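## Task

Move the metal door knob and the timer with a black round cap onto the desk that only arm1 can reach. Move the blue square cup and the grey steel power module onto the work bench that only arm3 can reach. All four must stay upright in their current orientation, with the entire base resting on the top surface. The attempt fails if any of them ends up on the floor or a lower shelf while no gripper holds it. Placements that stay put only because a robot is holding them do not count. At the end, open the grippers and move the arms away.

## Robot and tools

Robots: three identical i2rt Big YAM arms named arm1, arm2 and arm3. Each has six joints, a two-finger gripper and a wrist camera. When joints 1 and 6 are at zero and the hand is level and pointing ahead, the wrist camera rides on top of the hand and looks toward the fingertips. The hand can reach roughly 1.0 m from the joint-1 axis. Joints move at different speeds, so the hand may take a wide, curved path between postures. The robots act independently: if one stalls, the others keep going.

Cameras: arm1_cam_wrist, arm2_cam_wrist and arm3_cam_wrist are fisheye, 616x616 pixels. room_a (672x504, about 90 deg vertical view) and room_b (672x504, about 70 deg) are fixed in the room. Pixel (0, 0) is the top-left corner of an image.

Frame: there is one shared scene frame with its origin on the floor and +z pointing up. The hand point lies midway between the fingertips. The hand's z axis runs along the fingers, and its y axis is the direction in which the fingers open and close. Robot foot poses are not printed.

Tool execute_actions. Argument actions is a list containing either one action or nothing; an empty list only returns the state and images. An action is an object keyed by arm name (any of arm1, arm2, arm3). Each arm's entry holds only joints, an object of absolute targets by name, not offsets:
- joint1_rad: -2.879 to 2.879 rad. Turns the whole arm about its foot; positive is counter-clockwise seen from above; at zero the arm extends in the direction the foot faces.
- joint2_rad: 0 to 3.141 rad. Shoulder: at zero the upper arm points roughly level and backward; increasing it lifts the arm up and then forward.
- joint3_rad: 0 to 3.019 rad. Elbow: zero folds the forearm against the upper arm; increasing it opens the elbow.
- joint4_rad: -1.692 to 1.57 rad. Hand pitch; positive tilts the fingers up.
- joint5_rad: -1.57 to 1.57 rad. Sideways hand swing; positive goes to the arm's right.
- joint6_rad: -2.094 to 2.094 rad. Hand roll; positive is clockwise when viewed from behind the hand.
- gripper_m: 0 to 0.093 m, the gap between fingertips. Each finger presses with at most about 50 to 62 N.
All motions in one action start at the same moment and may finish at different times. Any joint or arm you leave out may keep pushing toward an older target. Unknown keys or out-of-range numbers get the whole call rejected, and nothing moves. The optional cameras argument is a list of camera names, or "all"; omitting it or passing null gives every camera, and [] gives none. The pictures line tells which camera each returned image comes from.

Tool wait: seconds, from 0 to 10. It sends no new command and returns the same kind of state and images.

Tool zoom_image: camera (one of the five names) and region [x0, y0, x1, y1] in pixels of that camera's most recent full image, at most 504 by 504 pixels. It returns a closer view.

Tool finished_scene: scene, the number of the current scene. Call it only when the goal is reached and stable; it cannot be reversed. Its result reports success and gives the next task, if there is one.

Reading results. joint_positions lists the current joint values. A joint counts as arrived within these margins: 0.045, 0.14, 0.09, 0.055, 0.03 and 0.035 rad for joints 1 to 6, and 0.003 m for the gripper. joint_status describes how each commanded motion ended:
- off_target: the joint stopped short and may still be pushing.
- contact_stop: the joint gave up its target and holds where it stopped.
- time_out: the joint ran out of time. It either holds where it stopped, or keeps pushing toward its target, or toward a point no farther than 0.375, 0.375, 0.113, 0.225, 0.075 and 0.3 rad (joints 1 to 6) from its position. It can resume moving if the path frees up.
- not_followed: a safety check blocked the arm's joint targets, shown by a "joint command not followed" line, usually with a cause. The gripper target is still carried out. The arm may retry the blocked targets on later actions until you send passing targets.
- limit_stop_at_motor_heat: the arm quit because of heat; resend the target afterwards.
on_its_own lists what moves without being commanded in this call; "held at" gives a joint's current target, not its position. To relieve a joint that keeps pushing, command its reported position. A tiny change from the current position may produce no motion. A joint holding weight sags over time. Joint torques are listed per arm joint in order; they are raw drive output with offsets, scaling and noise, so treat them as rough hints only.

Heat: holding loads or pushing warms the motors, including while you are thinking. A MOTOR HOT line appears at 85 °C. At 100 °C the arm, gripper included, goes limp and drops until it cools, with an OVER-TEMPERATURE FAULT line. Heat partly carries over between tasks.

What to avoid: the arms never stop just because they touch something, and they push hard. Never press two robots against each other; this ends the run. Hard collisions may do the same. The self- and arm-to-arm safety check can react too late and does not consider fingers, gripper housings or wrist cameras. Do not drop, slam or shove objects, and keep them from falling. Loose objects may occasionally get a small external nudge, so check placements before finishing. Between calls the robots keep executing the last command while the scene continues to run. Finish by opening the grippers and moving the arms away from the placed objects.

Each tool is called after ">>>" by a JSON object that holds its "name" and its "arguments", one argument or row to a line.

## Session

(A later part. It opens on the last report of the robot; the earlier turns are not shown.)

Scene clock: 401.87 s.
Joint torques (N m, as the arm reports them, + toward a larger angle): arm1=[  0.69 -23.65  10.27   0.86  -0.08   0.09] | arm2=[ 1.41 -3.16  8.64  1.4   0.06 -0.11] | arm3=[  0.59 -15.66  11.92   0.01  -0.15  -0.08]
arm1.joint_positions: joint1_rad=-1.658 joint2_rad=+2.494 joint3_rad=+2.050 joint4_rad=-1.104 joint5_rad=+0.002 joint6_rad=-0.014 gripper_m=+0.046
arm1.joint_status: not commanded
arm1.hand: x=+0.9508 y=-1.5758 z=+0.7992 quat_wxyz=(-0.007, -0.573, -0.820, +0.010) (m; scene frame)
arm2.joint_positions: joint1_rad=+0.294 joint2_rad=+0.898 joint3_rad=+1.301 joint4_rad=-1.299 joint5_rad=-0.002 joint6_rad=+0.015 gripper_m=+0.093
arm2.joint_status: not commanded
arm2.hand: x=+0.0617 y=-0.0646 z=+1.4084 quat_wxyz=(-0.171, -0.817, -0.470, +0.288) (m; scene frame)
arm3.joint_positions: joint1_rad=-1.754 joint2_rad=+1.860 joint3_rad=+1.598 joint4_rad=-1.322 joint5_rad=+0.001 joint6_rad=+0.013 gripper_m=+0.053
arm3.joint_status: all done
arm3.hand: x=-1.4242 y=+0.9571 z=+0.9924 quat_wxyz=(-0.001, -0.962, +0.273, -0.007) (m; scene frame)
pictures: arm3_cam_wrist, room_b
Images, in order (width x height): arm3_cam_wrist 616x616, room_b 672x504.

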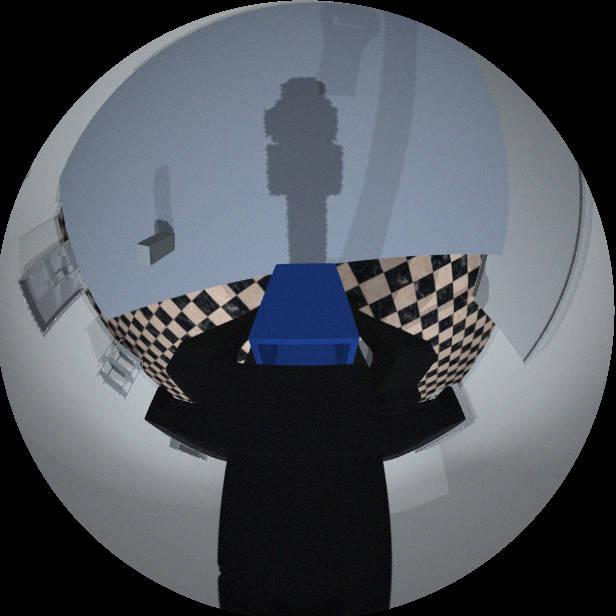

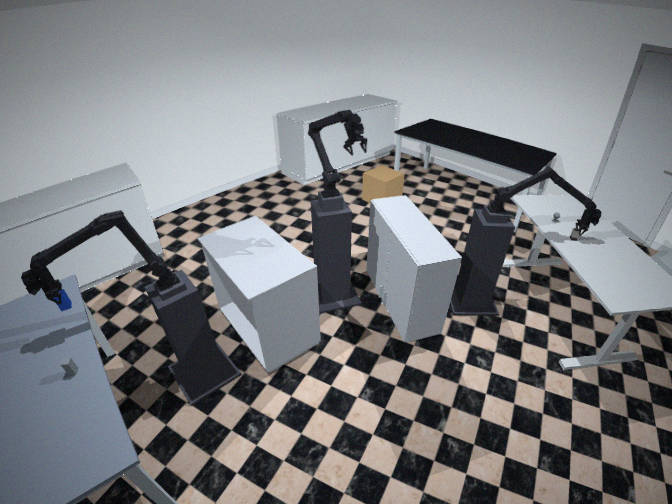

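>>> {"name": "execute_actions", "arguments": {
  "actions": [
    {"arm3":{"joints":{"joint1_rad":-1.6,"joint2_rad":2.31,"joint3_rad":2.07,"joint4_rad":-1.27}},"arm1":{"joints":{"joint2_rad":2.494,"gripper_m":0.093}}}
  ],
  "cameras": ["arm3_cam_wrist"]
}}

>>> {"name": "execute_actions", "arguments": {
  "actions": [
    {"arm3":{"joints":{"joint2_rad":2.38,"joint4_rad":-1.23}},"arm1":{"joints":{"joint2_rad":1.9,"joint3_rad":1.75,"joint4_rad":-1.4}}}
  ],
  "cameras": ["arm3_cam_wrist","arm1_cam_wrist"]
}}

Scene clock: 410.53 s.
Joint torques (N m, as the arm reports them, + toward a larger angle): arm1=[  0.73 -26.3   10.27   0.86  -0.08   0.09] | arm2=[ 1.51 -3.18  8.65  1.4   0.06 -0.15] | arm3=[  0.26 -22.45  14.06   0.42  -0.07  -0.08]
arm1.joint_positions: joint1_rad=-1.658 joint2_rad=+2.494 joint3_rad=+2.050 joint4_rad=-1.104 joint5_rad=+0.002 joint6_rad=-0.014 gripper_m=+0.093
arm1.joint_status: all done
arm1.hand: x=+0.9508 y=-1.5758 z=+0.7992 quat_wxyz=(-0.007, -0.573, -0.820, +0.010) (m; scene frame)
arm2.joint_positions: joint1_rad=+0.294 joint2_rad=+0.898 joint3_rad=+1.301 joint4_rad=-1.299 joint5_rad=-0.002 joint6_rad=+0.015 gripper_m=+0.093
arm2.joint_status: not commanded
arm2.hand: x=+0.0617 y=-0.0646 z=+1.4084 quat_wxyz=(-0.171, -0.817, -0.470, +0.288) (m; scene frame)
arm3.joint_positions: joint1_rad=-1.603 joint2_rad=+2.349 joint3_rad=+2.024 joint4_rad=-1.274 joint5_rad=-0.001 joint6_rad=+0.013 gripper_m=+0.053
arm3.joint_status: all done
arm3.hand: x=-1.5828 y=+0.9313 z=+0.8479 quat_wxyz=(-0.003, -0.980, +0.200, -0.014) (m; scene frame)
pictures: arm3_cam_wrist
Images, in order (width x height): arm3_cam_wrist 616x616.

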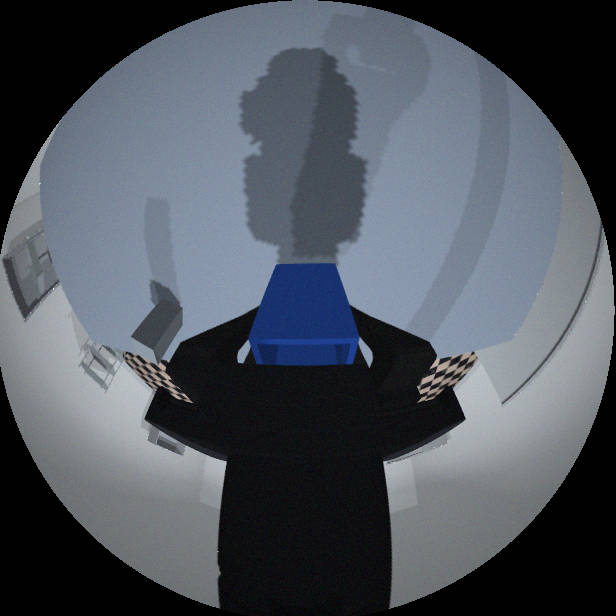

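Scene clock: 412.10 s.
Joint torques (N m, as the arm reports them, + toward a larger angle): arm1=[  0.75 -18.41   7.05  -0.04  -0.08   0.09] | arm2=[ 1.14 -3.45  8.49  1.32  0.06 -0.14] | arm3=[  0.25 -20.33  13.73   0.75  -0.07  -0.08]
arm1.joint_positions: joint1_rad=-1.658 joint2_rad=+1.873 joint3_rad=+1.762 joint4_rad=-1.387 joint5_rad=+0.002 joint6_rad=-0.014 gripper_m=+0.093
arm1.joint_status: all done
arm1.hand: x=+0.9137 y=-1.4634 z=+1.0886 quat_wxyz=(-0.027, -0.572, -0.819, +0.025) (m; scene frame)
arm2.joint_positions: joint1_rad=+0.294 joint2_rad=+0.898 joint3_rad=+1.301 joint4_rad=-1.299 joint5_rad=-0.002 joint6_rad=+0.015 gripper_m=+0.093
arm2.joint_status: not commanded
arm2.hand: x=+0.0617 y=-0.0646 z=+1.4084 quat_wxyz=(-0.171, -0.817, -0.470, +0.288) (m; scene frame)
arm3.joint_positions: joint1_rad=-1.603 joint2_rad=+2.384 joint3_rad=+2.026 joint4_rad=-1.241 joint5_rad=-0.001 joint6_rad=+0.013 gripper_m=+0.053
arm3.joint_status: all done
arm3.hand: x=-1.5860 y=+0.9327 z=+0.8252 quat_wxyz=(-0.003, -0.980, +0.200, -0.014) (m; scene frame)
pictures: arm1_cam_wrist, arm3_cam_wrist
Images, in order (width x height): arm1_cam_wrist 616x616, arm3_cam_wrist 616x616.

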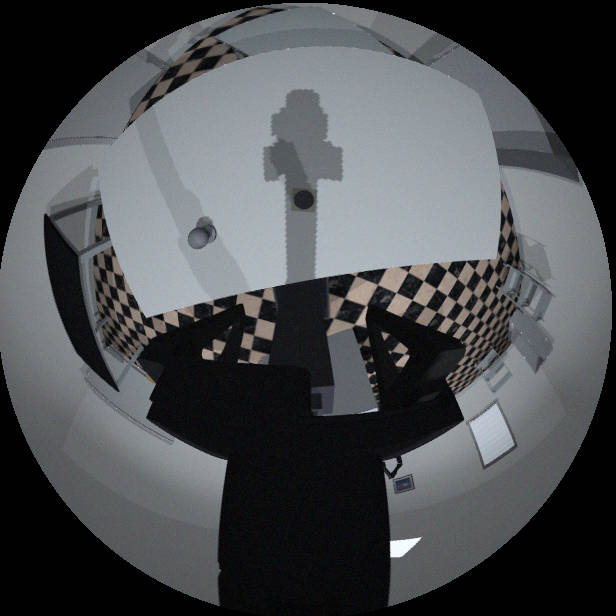

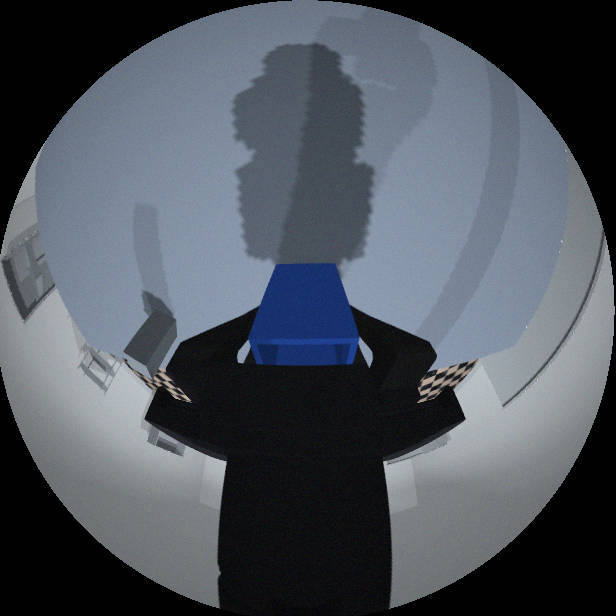

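>>> {"name": "execute_actions", "arguments": {
  "actions": [
    {"arm3":{"joints":{"joint2_rad":2.41,"joint4_rad":-1.21}},"arm1":{"joints":{"joint2_rad":1.2,"joint3_rad":1.4,"joint4_rad":-1.4}}}
  ],
  "cameras": ["arm3_cam_wrist"]
}}

Scene clock: 416.53 s.
Joint torques (N m, as the arm reports them, + toward a larger angle): arm1=[ 0.83 -9.14  7.64  0.65 -0.09  0.09] | arm2=[ 0.96 -3.07  8.53  1.41  0.08 -0.16] | arm3=[  0.32 -18.99  13.4    0.69  -0.05  -0.08]
arm1.joint_positions: joint1_rad=-1.658 joint2_rad=+1.186 joint3_rad=+1.410 joint4_rad=-1.389 joint5_rad=+0.002 joint6_rad=-0.014 gripper_m=+0.093
arm1.joint_status: all done
arm1.hand: x=+0.8538 y=-1.2884 z=+1.2705 quat_wxyz=(-0.161, -0.561, -0.803, +0.121) (m; scene frame)
arm2.joint_positions: joint1_rad=+0.294 joint2_rad=+0.898 joint3_rad=+1.301 joint4_rad=-1.299 joint5_rad=-0.002 joint6_rad=+0.015 gripper_m=+0.093
arm2.joint_status: not commanded
arm2.hand: x=+0.0617 y=-0.0646 z=+1.4084 quat_wxyz=(-0.171, -0.817, -0.470, +0.288) (m; scene frame)
arm3.joint_positions: joint1_rad=-1.603 joint2_rad=+2.394 joint3_rad=+2.029 joint4_rad=-1.219 joint5_rad=-0.001 joint6_rad=+0.013 gripper_m=+0.053
arm3.joint_status: all done
arm3.hand: x=-1.5905 y=+0.9346 z=+0.8193 quat_wxyz=(-0.001, -0.980, +0.200, -0.007) (m; scene frame)
pictures: arm3_cam_wrist
Images, in order (width x height): arm3_cam_wrist 616x616.

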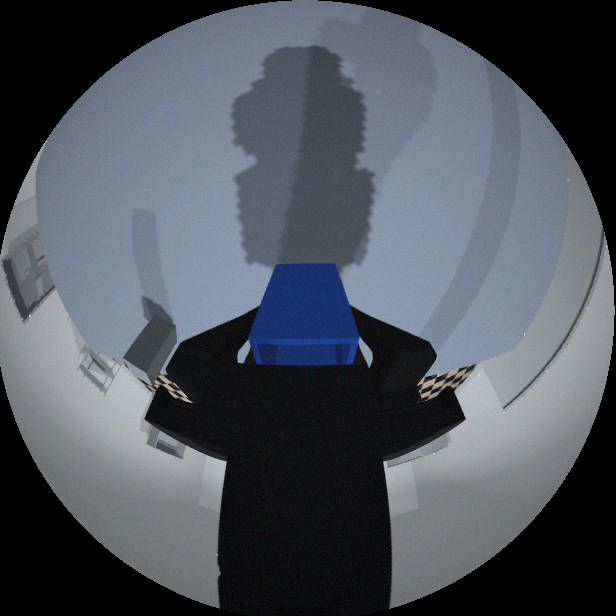

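At .819 with torque drop: touched. Release.

>>> {"name": "execute_actions", "arguments": {
  "actions": [
    {"arm3":{"joints":{"joint2_rad":2.394,"gripper_m":0.093}}}
  ],
  "cameras": []
}}

>>> {"name": "execute_actions", "arguments": {
  "actions": [
    {"arm3":{"joints":{"joint2_rad":1.9,"joint3_rad":1.75,"joint4_rad":-1.4}}}
  ],
  "cameras": []
}}

>>> {"name": "execute_actions", "arguments": {
  "actions": [
    {"arm3":{"joints":{"joint2_rad":1.2,"joint3_rad":1.4}}}
  ]
}}

Scene clock: 425.70 s.
Joint torques (N m, as the arm reports them, + toward a larger angle): arm1=[ 0.83 -9.11  7.63  0.65 -0.09  0.09] | arm2=[ 1.36 -3.13  8.73  1.34  0.08 -0.14] | arm3=[  0.4  -20.2   13.39   0.66  -0.05  -0.08]
arm1.joint_positions: joint1_rad=-1.658 joint2_rad=+1.186 joint3_rad=+1.410 joint4_rad=-1.389 joint5_rad=+0.002 joint6_rad=-0.014 gripper_m=+0.093
arm1.joint_status: not commanded
arm1.hand: x=+0.8538 y=-1.2884 z=+1.2705 quat_wxyz=(-0.161, -0.561, -0.803, +0.121) (m; scene frame)
arm2.joint_positions: joint1_rad=+0.294 joint2_rad=+0.898 joint3_rad=+1.301 joint4_rad=-1.299 joint5_rad=-0.002 joint6_rad=+0.015 gripper_m=+0.093
arm2.joint_status: not commanded
arm2.hand: x=+0.0617 y=-0.0646 z=+1.4084 quat_wxyz=(-0.171, -0.817, -0.470, +0.288) (m; scene frame)
arm3.joint_positions: joint1_rad=-1.603 joint2_rad=+2.394 joint3_rad=+2.029 joint4_rad=-1.219 joint5_rad=-0.001 joint6_rad=+0.013 gripper_m=+0.093
arm3.joint_status: all done
arm3.hand: x=-1.5905 y=+0.9346 z=+0.8193 quat_wxyz=(-0.001, -0.980, +0.200, -0.007) (m; scene frame)
pictures: none
No camera images: the call's "cameras" was empty. Leave "cameras" out to get every camera's image.

Scene clock: 427.23 s.
Joint torques (N m, as the arm reports them, + toward a larger angle): arm1=[ 0.79 -9.08  7.63  0.65 -0.08  0.09] | arm2=[ 1.77 -3.14  8.69  1.41  0.06 -0.14] | arm3=[  0.26 -15.73  11.1    0.07  -0.05  -0.08]
arm1.joint_positions: joint1_rad=-1.658 joint2_rad=+1.186 joint3_rad=+1.410 joint4_rad=-1.389 joint5_rad=+0.002 joint6_rad=-0.014 gripper_m=+0.093
arm1.joint_status: not commanded
arm1.hand: x=+0.8538 y=-1.2884 z=+1.2705 quat_wxyz=(-0.161, -0.561, -0.803, +0.121) (m; scene frame)
arm2.joint_positions: joint1_rad=+0.294 joint2_rad=+0.898 joint3_rad=+1.301 joint4_rad=-1.299 joint5_rad=-0.002 joint6_rad=+0.015 gripper_m=+0.093
arm2.joint_status: not commanded
arm2.hand: x=+0.0617 y=-0.0646 z=+1.4084 quat_wxyz=(-0.171, -0.817, -0.470, +0.288) (m; scene frame)
arm3.joint_positions: joint1_rad=-1.603 joint2_rad=+1.902 joint3_rad=+1.738 joint4_rad=-1.393 joint5_rad=-0.001 joint6_rad=+0.013 gripper_m=+0.093
arm3.joint_status: all done
arm3.hand: x=-1.4892 y=+0.8927 z=+1.0216 quat_wxyz=(+0.001, -0.980, +0.200, +0.007) (m; scene frame)
pictures: none
No camera images: the call's "cameras" was empty. Leave "cameras" out to get every camera's image.

Scene clock: 428.83 s.
Joint torques (N m, as the arm reports them, + toward a larger angle): arm1=[ 0.81 -9.08  7.63  0.64 -0.08  0.09] | arm2=[ 1.14 -3.21  8.68  1.38  0.08 -0.14] | arm3=[ 0.42 -7.07 11.66  0.71 -0.07 -0.08]
arm1.joint_positions: joint1_rad=-1.658 joint2_rad=+1.186 joint3_rad=+1.410 joint4_rad=-1.389 joint5_rad=+0.002 joint6_rad=-0.014 gripper_m=+0.093
arm1.joint_status: not commanded
arm1.hand: x=+0.8538 y=-1.2884 z=+1.2705 quat_wxyz=(-0.161, -0.561, -0.803, +0.121) (m; scene frame)
arm2.joint_positions: joint1_rad=+0.294 joint2_rad=+0.898 joint3_rad=+1.301 joint4_rad=-1.299 joint5_rad=-0.002 joint6_rad=+0.015 gripper_m=+0.093
arm2.joint_status: not commanded
arm2.hand: x=+0.0617 y=-0.0646 z=+1.4084 quat_wxyz=(-0.171, -0.817, -0.470, +0.288) (m; scene frame)
arm3.joint_positions: joint1_rad=-1.603 joint2_rad=+1.201 joint3_rad=+1.388 joint4_rad=-1.394 joint5_rad=-0.001 joint6_rad=+0.013 gripper_m=+0.093
arm3.joint_status: all done
arm3.hand: x=-1.3242 y=+0.8246 z=+1.2130 quat_wxyz=(+0.034, -0.964, +0.197, +0.177) (m; scene frame)
pictures: arm1_cam_wrist, arm2_cam_wrist, arm3_cam_wrist, room_a, room_b
Images, in order (width x height): arm1_cam_wrist 616x616, arm2_cam_wrist 616x616, arm3_cam_wrist 616x616, room_a 672x504, room_b 672x504.

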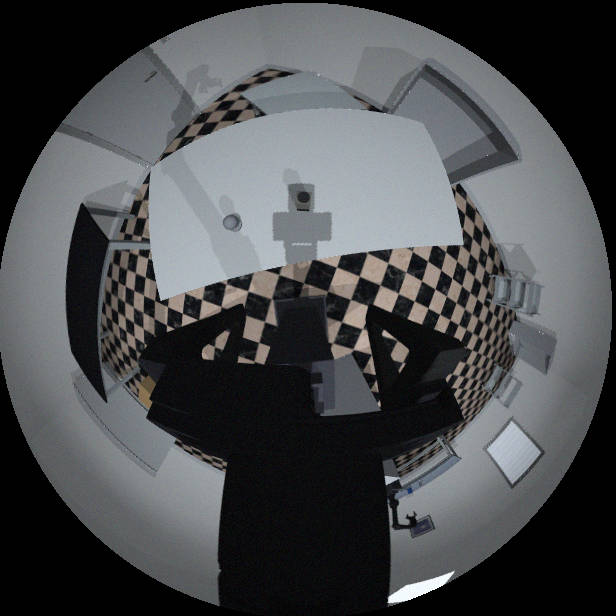

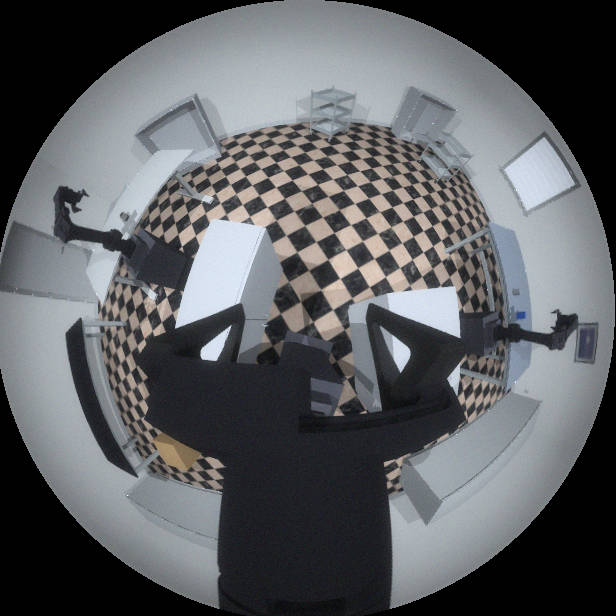

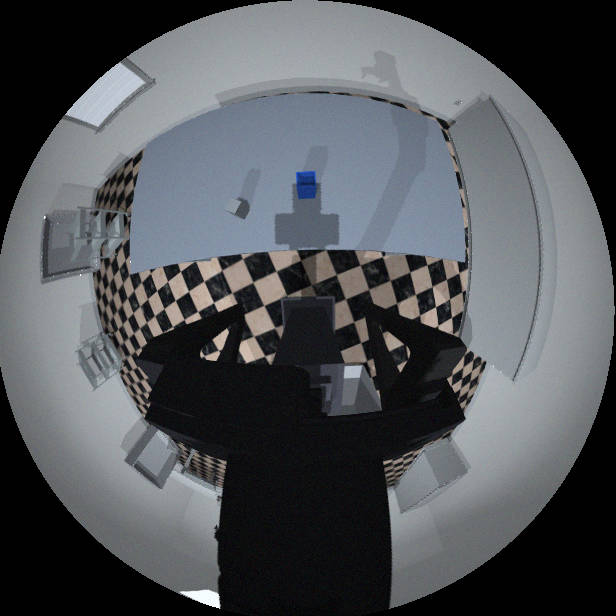

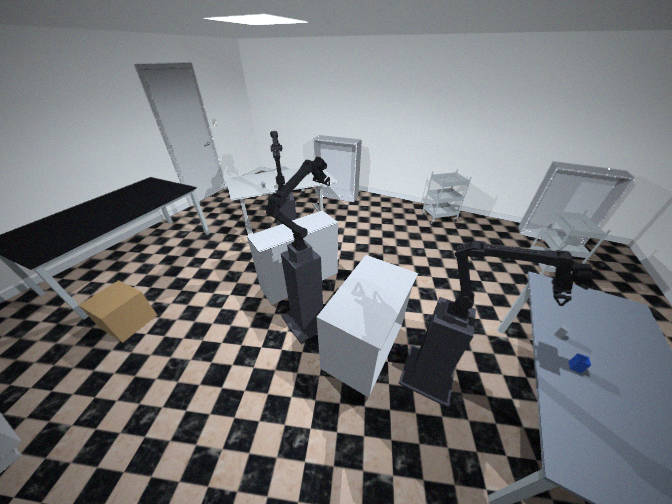

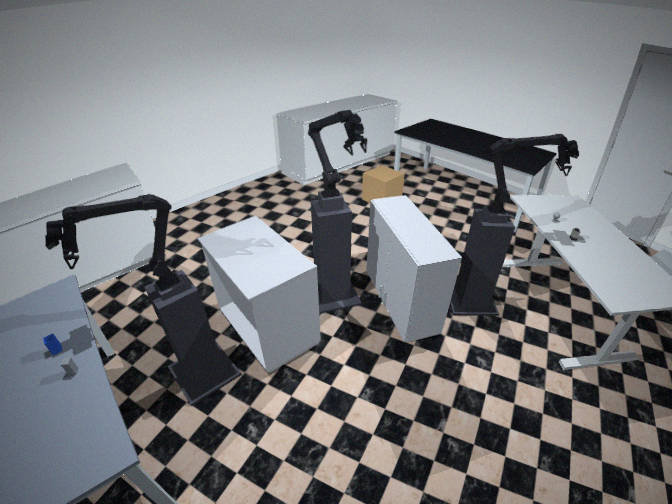

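>>> {"name": "finished_scene", "arguments": {
  "scene": 2
}}

The scene is finished: the task was done.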